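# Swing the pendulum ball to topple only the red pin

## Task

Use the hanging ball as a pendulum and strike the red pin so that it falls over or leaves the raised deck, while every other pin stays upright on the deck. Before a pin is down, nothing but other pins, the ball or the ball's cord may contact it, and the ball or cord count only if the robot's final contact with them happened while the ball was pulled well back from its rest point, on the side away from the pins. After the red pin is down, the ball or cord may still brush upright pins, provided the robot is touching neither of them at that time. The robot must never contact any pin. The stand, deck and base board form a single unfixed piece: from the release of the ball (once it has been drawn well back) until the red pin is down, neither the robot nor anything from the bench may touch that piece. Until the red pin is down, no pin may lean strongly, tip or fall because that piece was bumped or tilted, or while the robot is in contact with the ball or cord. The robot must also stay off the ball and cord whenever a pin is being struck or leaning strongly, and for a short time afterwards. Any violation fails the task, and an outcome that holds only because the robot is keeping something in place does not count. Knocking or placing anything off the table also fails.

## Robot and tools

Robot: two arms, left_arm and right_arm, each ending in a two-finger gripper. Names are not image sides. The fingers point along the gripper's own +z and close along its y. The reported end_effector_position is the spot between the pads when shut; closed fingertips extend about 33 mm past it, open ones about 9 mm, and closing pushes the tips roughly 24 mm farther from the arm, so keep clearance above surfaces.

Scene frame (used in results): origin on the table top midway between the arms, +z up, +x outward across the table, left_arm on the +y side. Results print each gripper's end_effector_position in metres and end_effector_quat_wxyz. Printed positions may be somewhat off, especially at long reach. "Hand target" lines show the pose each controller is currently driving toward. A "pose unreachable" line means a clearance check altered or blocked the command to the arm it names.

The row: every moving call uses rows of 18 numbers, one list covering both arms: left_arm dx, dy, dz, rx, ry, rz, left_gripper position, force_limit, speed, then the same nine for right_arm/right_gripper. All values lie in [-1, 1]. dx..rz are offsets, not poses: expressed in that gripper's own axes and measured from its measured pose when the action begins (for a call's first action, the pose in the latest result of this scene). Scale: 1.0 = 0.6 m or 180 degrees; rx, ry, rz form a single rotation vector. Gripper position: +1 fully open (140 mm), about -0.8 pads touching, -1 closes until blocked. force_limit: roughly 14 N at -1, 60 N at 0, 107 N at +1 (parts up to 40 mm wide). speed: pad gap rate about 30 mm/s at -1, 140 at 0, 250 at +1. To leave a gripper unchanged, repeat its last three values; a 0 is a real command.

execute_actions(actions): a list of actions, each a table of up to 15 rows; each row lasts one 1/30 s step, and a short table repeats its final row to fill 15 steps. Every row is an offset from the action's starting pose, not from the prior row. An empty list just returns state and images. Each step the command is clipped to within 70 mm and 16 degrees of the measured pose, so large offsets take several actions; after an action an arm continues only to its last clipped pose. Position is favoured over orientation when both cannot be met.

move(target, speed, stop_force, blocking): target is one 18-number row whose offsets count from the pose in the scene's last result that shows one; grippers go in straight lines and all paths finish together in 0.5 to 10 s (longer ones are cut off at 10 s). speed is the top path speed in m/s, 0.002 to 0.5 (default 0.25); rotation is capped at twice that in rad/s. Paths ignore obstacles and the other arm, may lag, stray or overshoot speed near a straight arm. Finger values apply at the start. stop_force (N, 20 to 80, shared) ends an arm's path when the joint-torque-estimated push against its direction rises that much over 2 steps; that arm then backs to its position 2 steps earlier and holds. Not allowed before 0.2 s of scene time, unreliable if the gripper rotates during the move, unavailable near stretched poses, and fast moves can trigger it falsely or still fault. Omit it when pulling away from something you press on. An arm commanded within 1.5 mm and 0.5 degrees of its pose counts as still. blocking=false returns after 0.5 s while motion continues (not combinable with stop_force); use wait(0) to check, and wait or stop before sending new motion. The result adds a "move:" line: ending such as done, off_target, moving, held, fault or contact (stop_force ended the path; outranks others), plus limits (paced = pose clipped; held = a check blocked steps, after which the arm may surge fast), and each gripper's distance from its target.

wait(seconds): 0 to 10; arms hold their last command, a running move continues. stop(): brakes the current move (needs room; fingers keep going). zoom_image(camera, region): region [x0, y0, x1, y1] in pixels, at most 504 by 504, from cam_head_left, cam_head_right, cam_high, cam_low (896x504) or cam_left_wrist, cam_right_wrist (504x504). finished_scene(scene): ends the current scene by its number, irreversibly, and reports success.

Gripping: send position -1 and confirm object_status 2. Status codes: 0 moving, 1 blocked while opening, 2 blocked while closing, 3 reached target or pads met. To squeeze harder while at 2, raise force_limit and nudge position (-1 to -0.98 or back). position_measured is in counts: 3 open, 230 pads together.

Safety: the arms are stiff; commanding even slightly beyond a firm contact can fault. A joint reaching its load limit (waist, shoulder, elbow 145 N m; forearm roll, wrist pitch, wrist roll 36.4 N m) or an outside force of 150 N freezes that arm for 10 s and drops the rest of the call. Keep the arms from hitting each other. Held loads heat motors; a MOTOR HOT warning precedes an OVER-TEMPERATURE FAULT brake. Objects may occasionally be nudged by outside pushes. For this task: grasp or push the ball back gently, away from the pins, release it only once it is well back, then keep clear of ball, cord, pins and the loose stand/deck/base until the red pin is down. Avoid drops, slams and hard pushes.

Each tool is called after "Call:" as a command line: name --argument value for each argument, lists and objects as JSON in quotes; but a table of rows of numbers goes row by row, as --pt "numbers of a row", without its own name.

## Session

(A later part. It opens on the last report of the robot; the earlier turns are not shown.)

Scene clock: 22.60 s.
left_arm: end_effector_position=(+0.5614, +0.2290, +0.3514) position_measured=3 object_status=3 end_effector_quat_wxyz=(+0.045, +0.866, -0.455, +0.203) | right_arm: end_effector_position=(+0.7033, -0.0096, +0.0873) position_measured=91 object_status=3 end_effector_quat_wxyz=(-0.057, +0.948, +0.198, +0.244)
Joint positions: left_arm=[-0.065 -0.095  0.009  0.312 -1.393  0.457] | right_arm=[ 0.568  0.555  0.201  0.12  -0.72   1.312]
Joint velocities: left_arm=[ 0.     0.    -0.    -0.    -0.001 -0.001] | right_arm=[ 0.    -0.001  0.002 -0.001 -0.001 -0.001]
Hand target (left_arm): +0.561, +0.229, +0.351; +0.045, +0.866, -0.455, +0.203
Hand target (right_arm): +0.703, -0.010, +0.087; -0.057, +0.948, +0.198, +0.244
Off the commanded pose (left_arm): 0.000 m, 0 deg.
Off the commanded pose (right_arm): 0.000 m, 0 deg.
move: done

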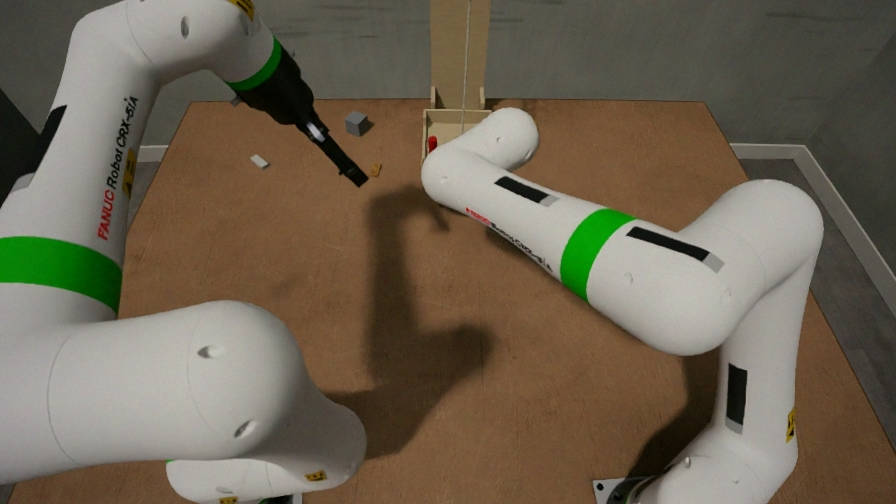

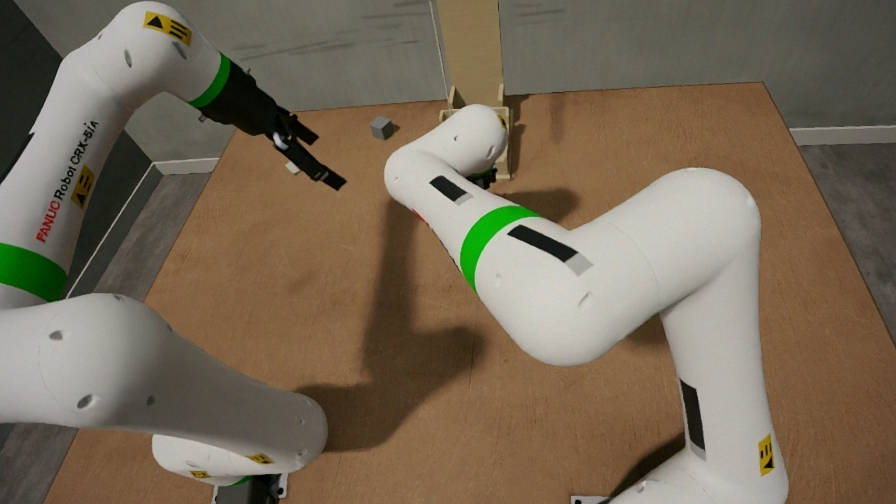

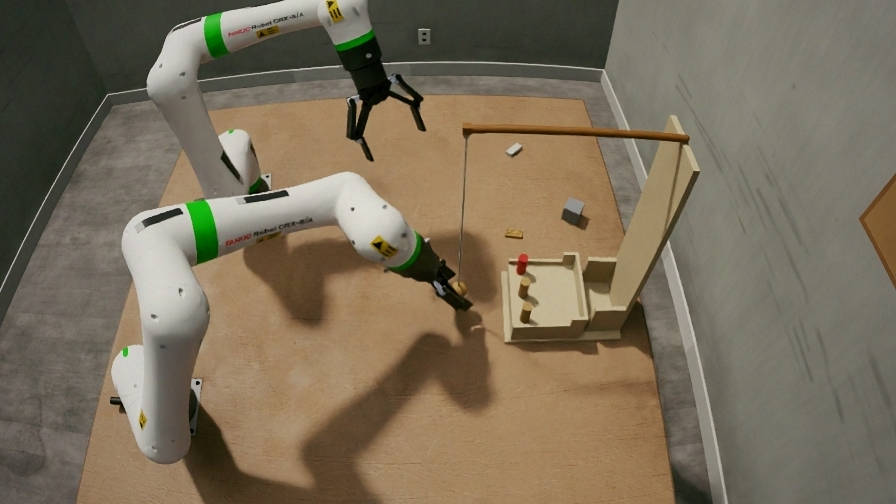

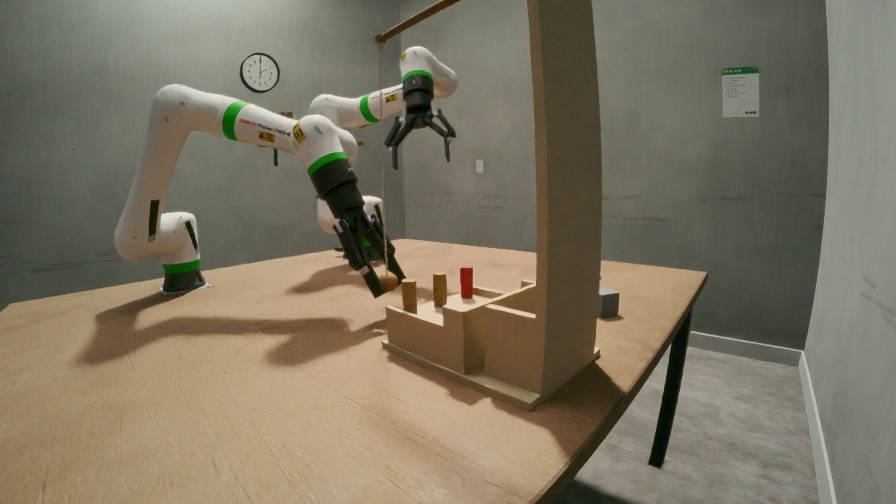

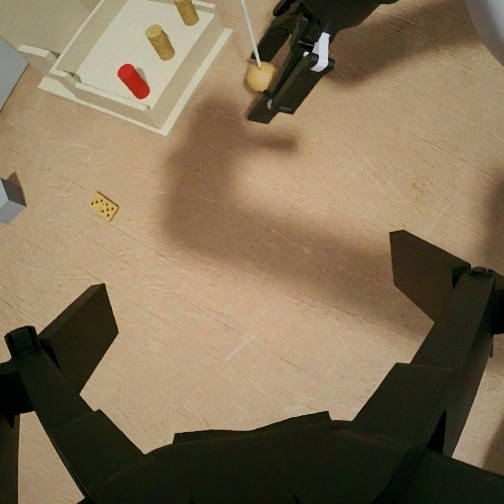

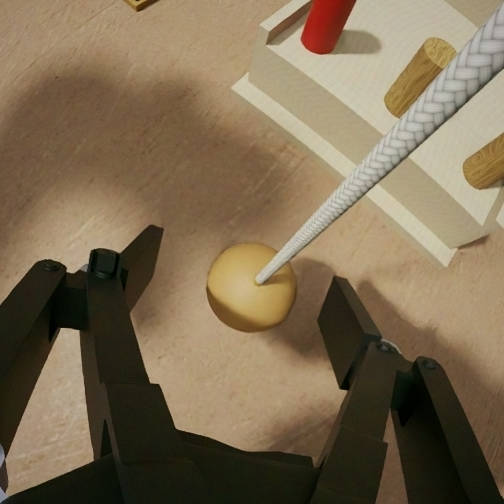

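Call:
move --target '[0,0,0,0,0,0,1,0,0,0.02,0.007,0,0,0,0,0.3,-1,0]' --speed 0.05

Call:
move --target '[0,0,0,0,0,0,1,0,0,0,0,0,0,0,0,-1,-1,-0.5]'

Call:
move --target '[0,0,0,0,0,0,1,0,0,-0.33,0.005,-0.33,0,0,0,-1,-1,-0.5]' --speed 0.15

Scene clock: 29.23 s.
left_arm: end_effector_position=(+0.5614, +0.2290, +0.3514) position_measured=3 object_status=3 end_effector_quat_wxyz=(+0.045, +0.866, -0.455, +0.203) | right_arm: end_effector_position=(+0.7146, -0.0093, +0.0930) position_measured=91 object_status=3 end_effector_quat_wxyz=(-0.057, +0.948, +0.198, +0.244)
Joint positions: left_arm=[-0.065 -0.095  0.009  0.312 -1.393  0.457] | right_arm=[ 0.559  0.577  0.251  0.11  -0.747  1.33 ]
Joint velocities: left_arm=[-0.     0.     0.    -0.    -0.001  0.001] | right_arm=[ 0.    -0.001 -0.001 -0.001 -0.     0.002]
Hand target (left_arm): +0.561, +0.229, +0.351; +0.045, +0.866, -0.455, +0.203
Hand target (right_arm): +0.715, -0.009, +0.093; -0.057, +0.948, +0.198, +0.244
Off the commanded pose (left_arm): 0.000 m, 0 deg.
Off the commanded pose (right_arm): 0.000 m, 0 deg.
move: done

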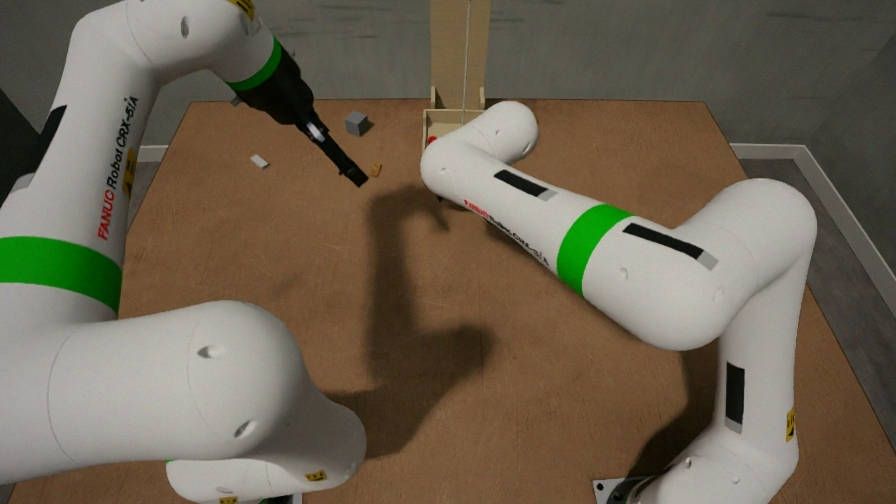

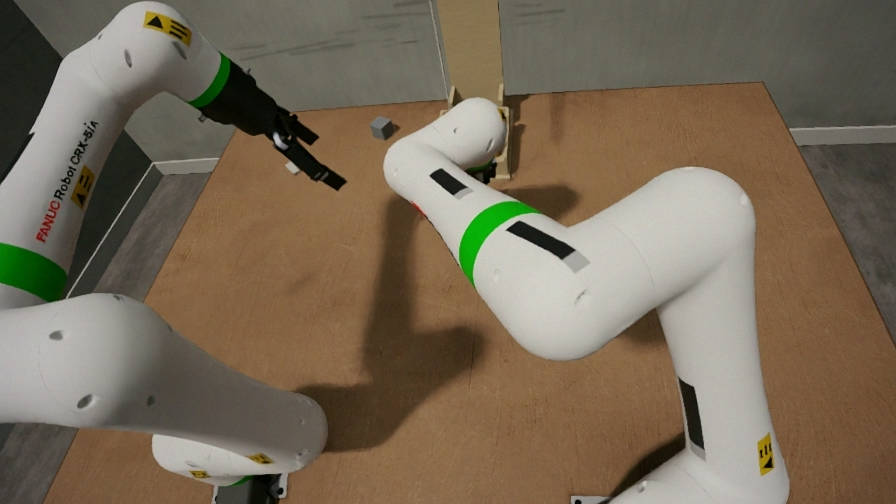

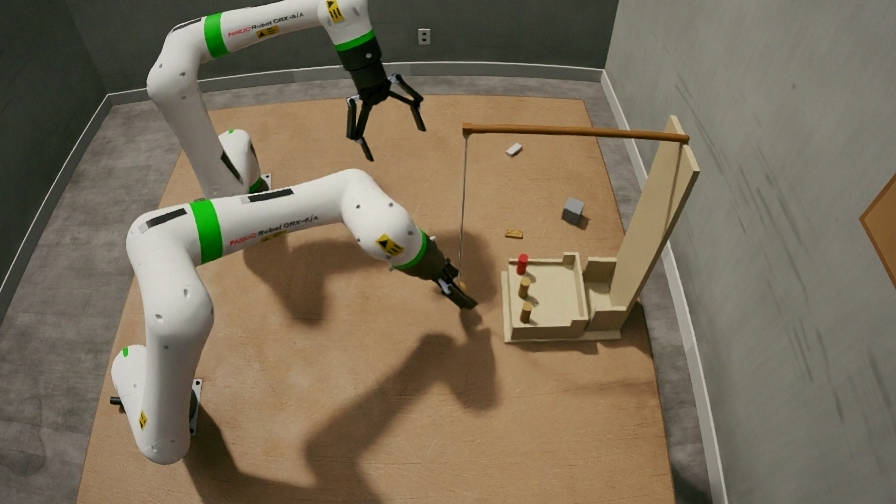

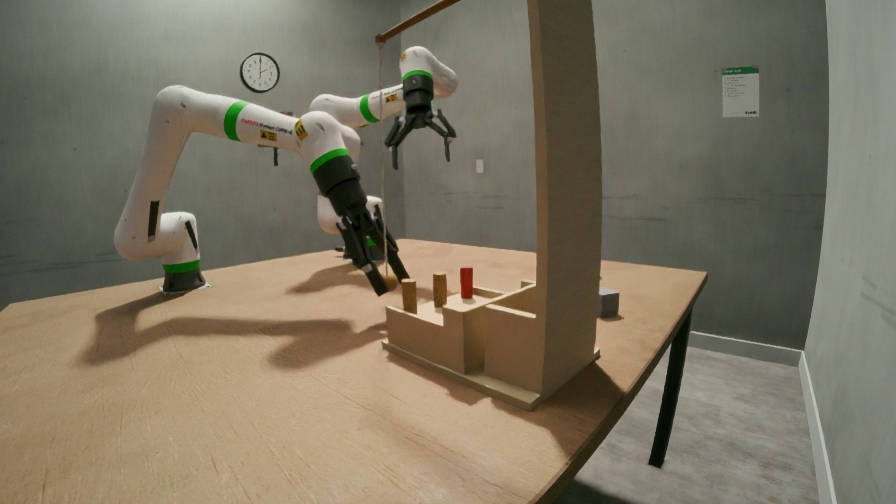

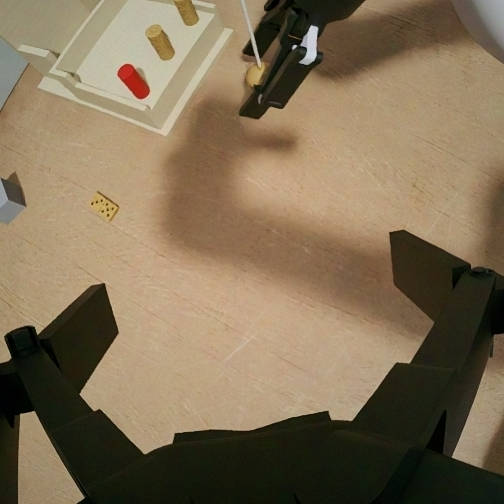

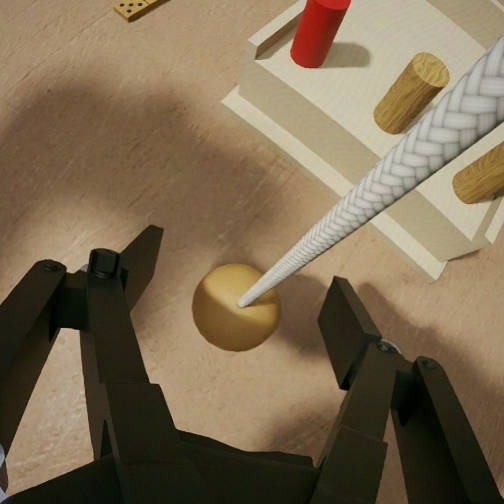

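Scene clock: 30.00 s.
left_arm: end_effector_position=(+0.5614, +0.2290, +0.3514) position_measured=3 object_status=3 end_effector_quat_wxyz=(+0.045, +0.866, -0.455, +0.203) | right_arm: end_effector_position=(+0.7146, -0.0093, +0.0930) position_measured=167 object_status=2 end_effector_quat_wxyz=(-0.057, +0.948, +0.198, +0.244)
Joint positions: left_arm=[-0.065 -0.095  0.009  0.312 -1.393  0.457] | right_arm=[ 0.559  0.577  0.251  0.11  -0.747  1.33 ]
Joint velocities: left_arm=[-0.    -0.     0.    -0.    -0.    -0.001] | right_arm=[ 0.     0.001  0.002  0.002 -0.    -0.001]
Hand target (left_arm): +0.561, +0.229, +0.351; +0.045, +0.866, -0.455, +0.203
Hand target (right_arm): +0.715, -0.009, +0.093; -0.057, +0.948, +0.198, +0.244
Off the commanded pose (left_arm): 0.000 m, 0 deg.
Off the commanded pose (right_arm): 0.000 m, 0 deg.
move: done

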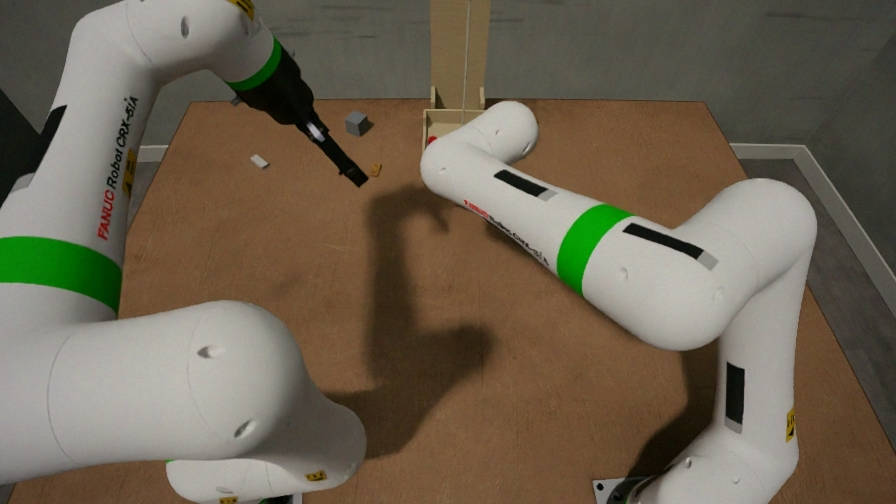

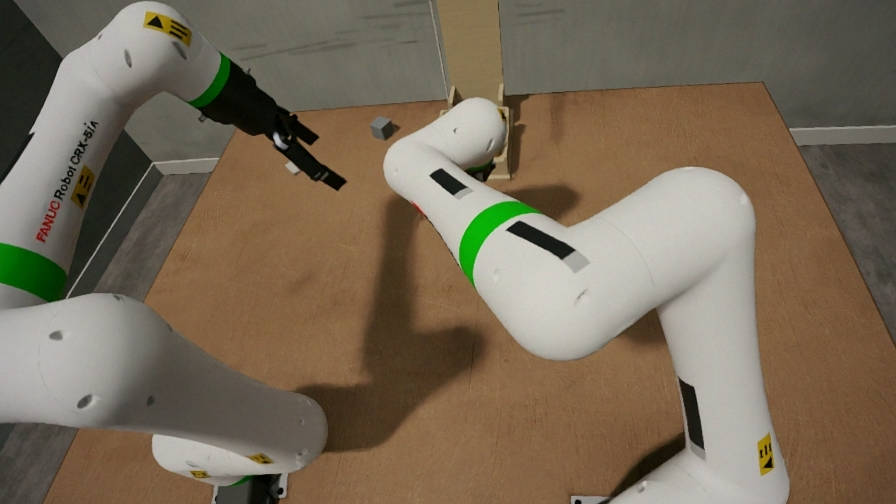

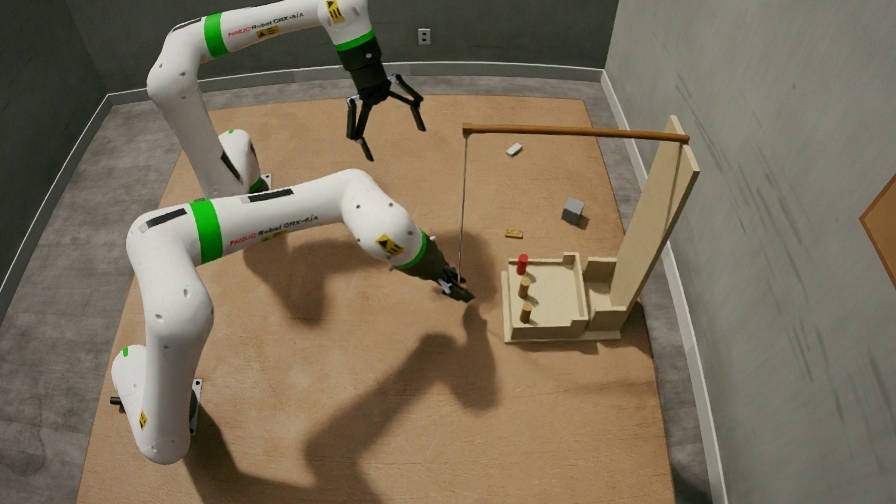

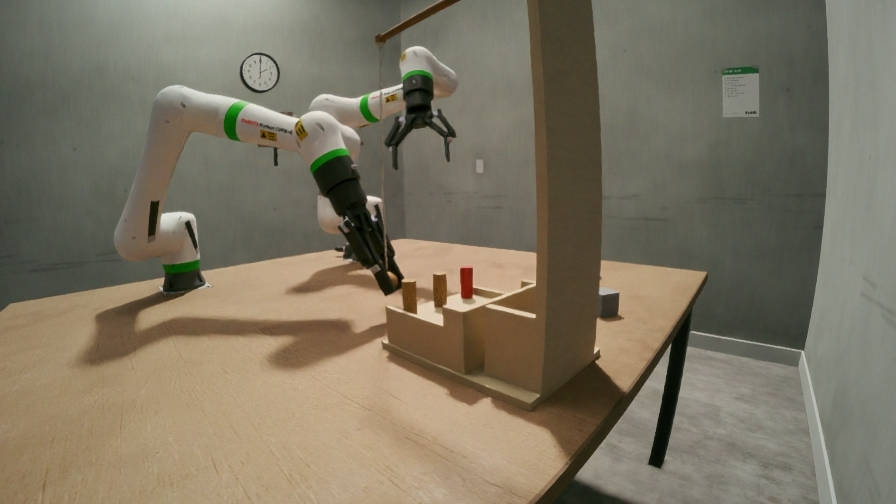

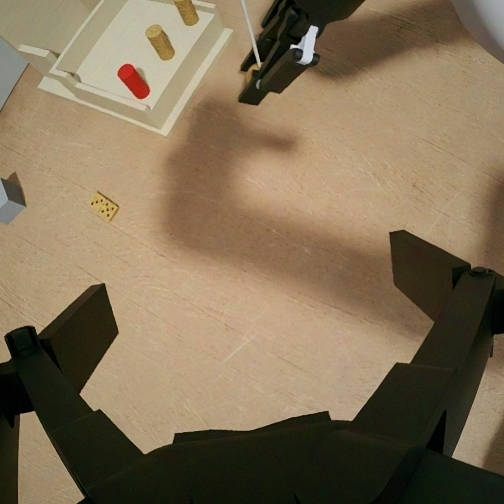

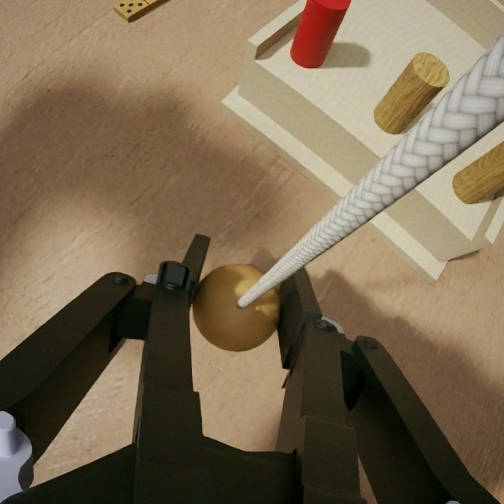

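Scene clock: 32.23 s.
left_arm: end_effector_position=(+0.5614, +0.2290, +0.3514) position_measured=3 object_status=3 end_effector_quat_wxyz=(+0.045, +0.866, -0.455, +0.203) | right_arm: end_effector_position=(+0.4701, -0.1212, +0.1709) position_measured=167 object_status=2 end_effector_quat_wxyz=(-0.057, +0.948, +0.197, +0.244)
Joint positions: left_arm=[-0.065 -0.095  0.009  0.312 -1.393  0.457] | right_arm=[ 0.673 -0.145 -0.454  0.184 -0.779  1.178]
Joint velocities: left_arm=[ 0.     0.    -0.001  0.    -0.     0.   ] | right_arm=[-0.    -0.    -0.001  0.001 -0.001  0.002]
Hand target (left_arm): +0.561, +0.229, +0.351; +0.045, +0.866, -0.455, +0.203
Hand target (right_arm): +0.470, -0.121, +0.171; -0.057, +0.948, +0.197, +0.244
Off the commanded pose (left_arm): 0.000 m, 0 deg.
Off the commanded pose (right_arm): 0.001 m, 0 deg.
move: done

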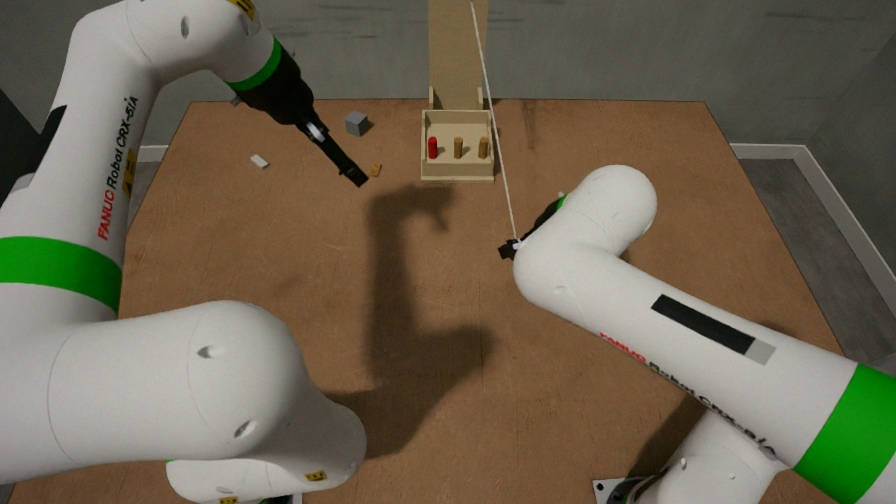

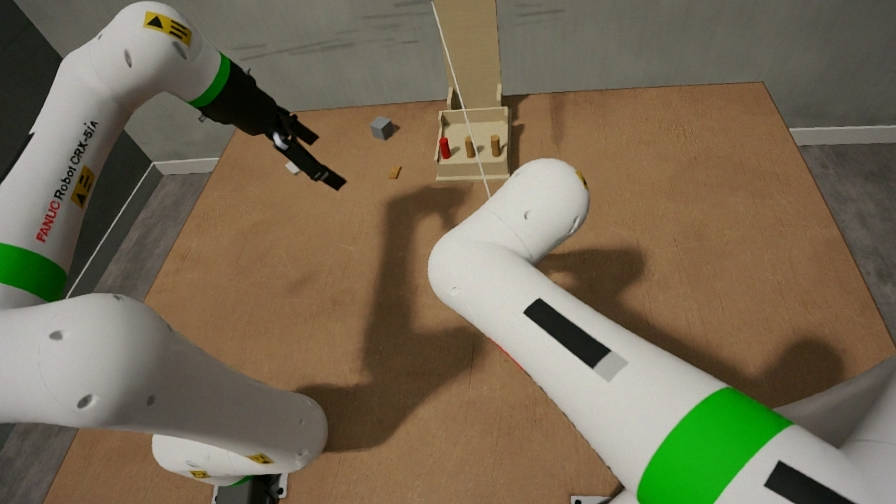

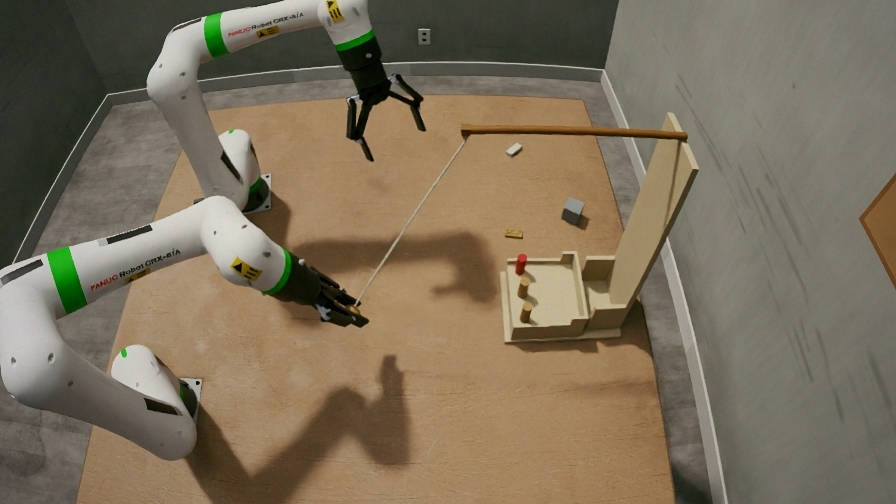

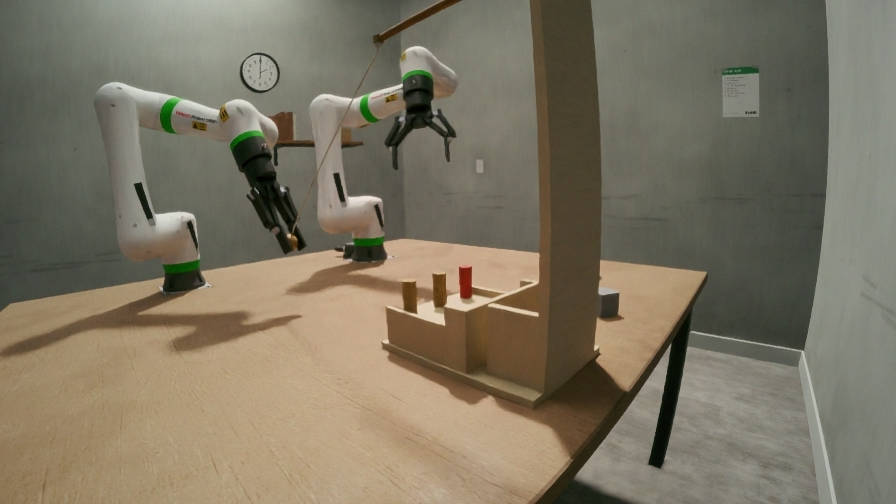

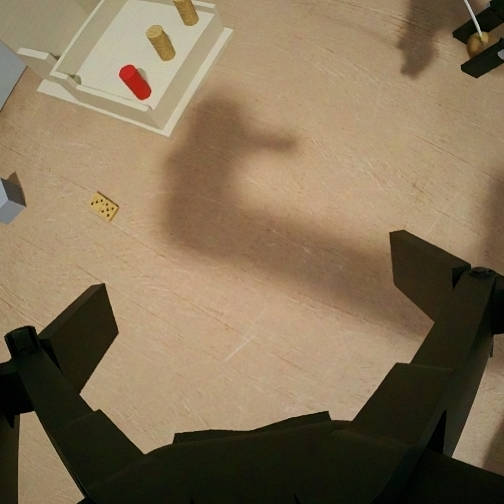

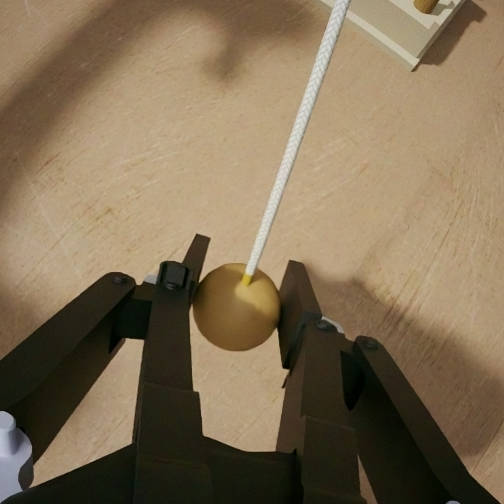

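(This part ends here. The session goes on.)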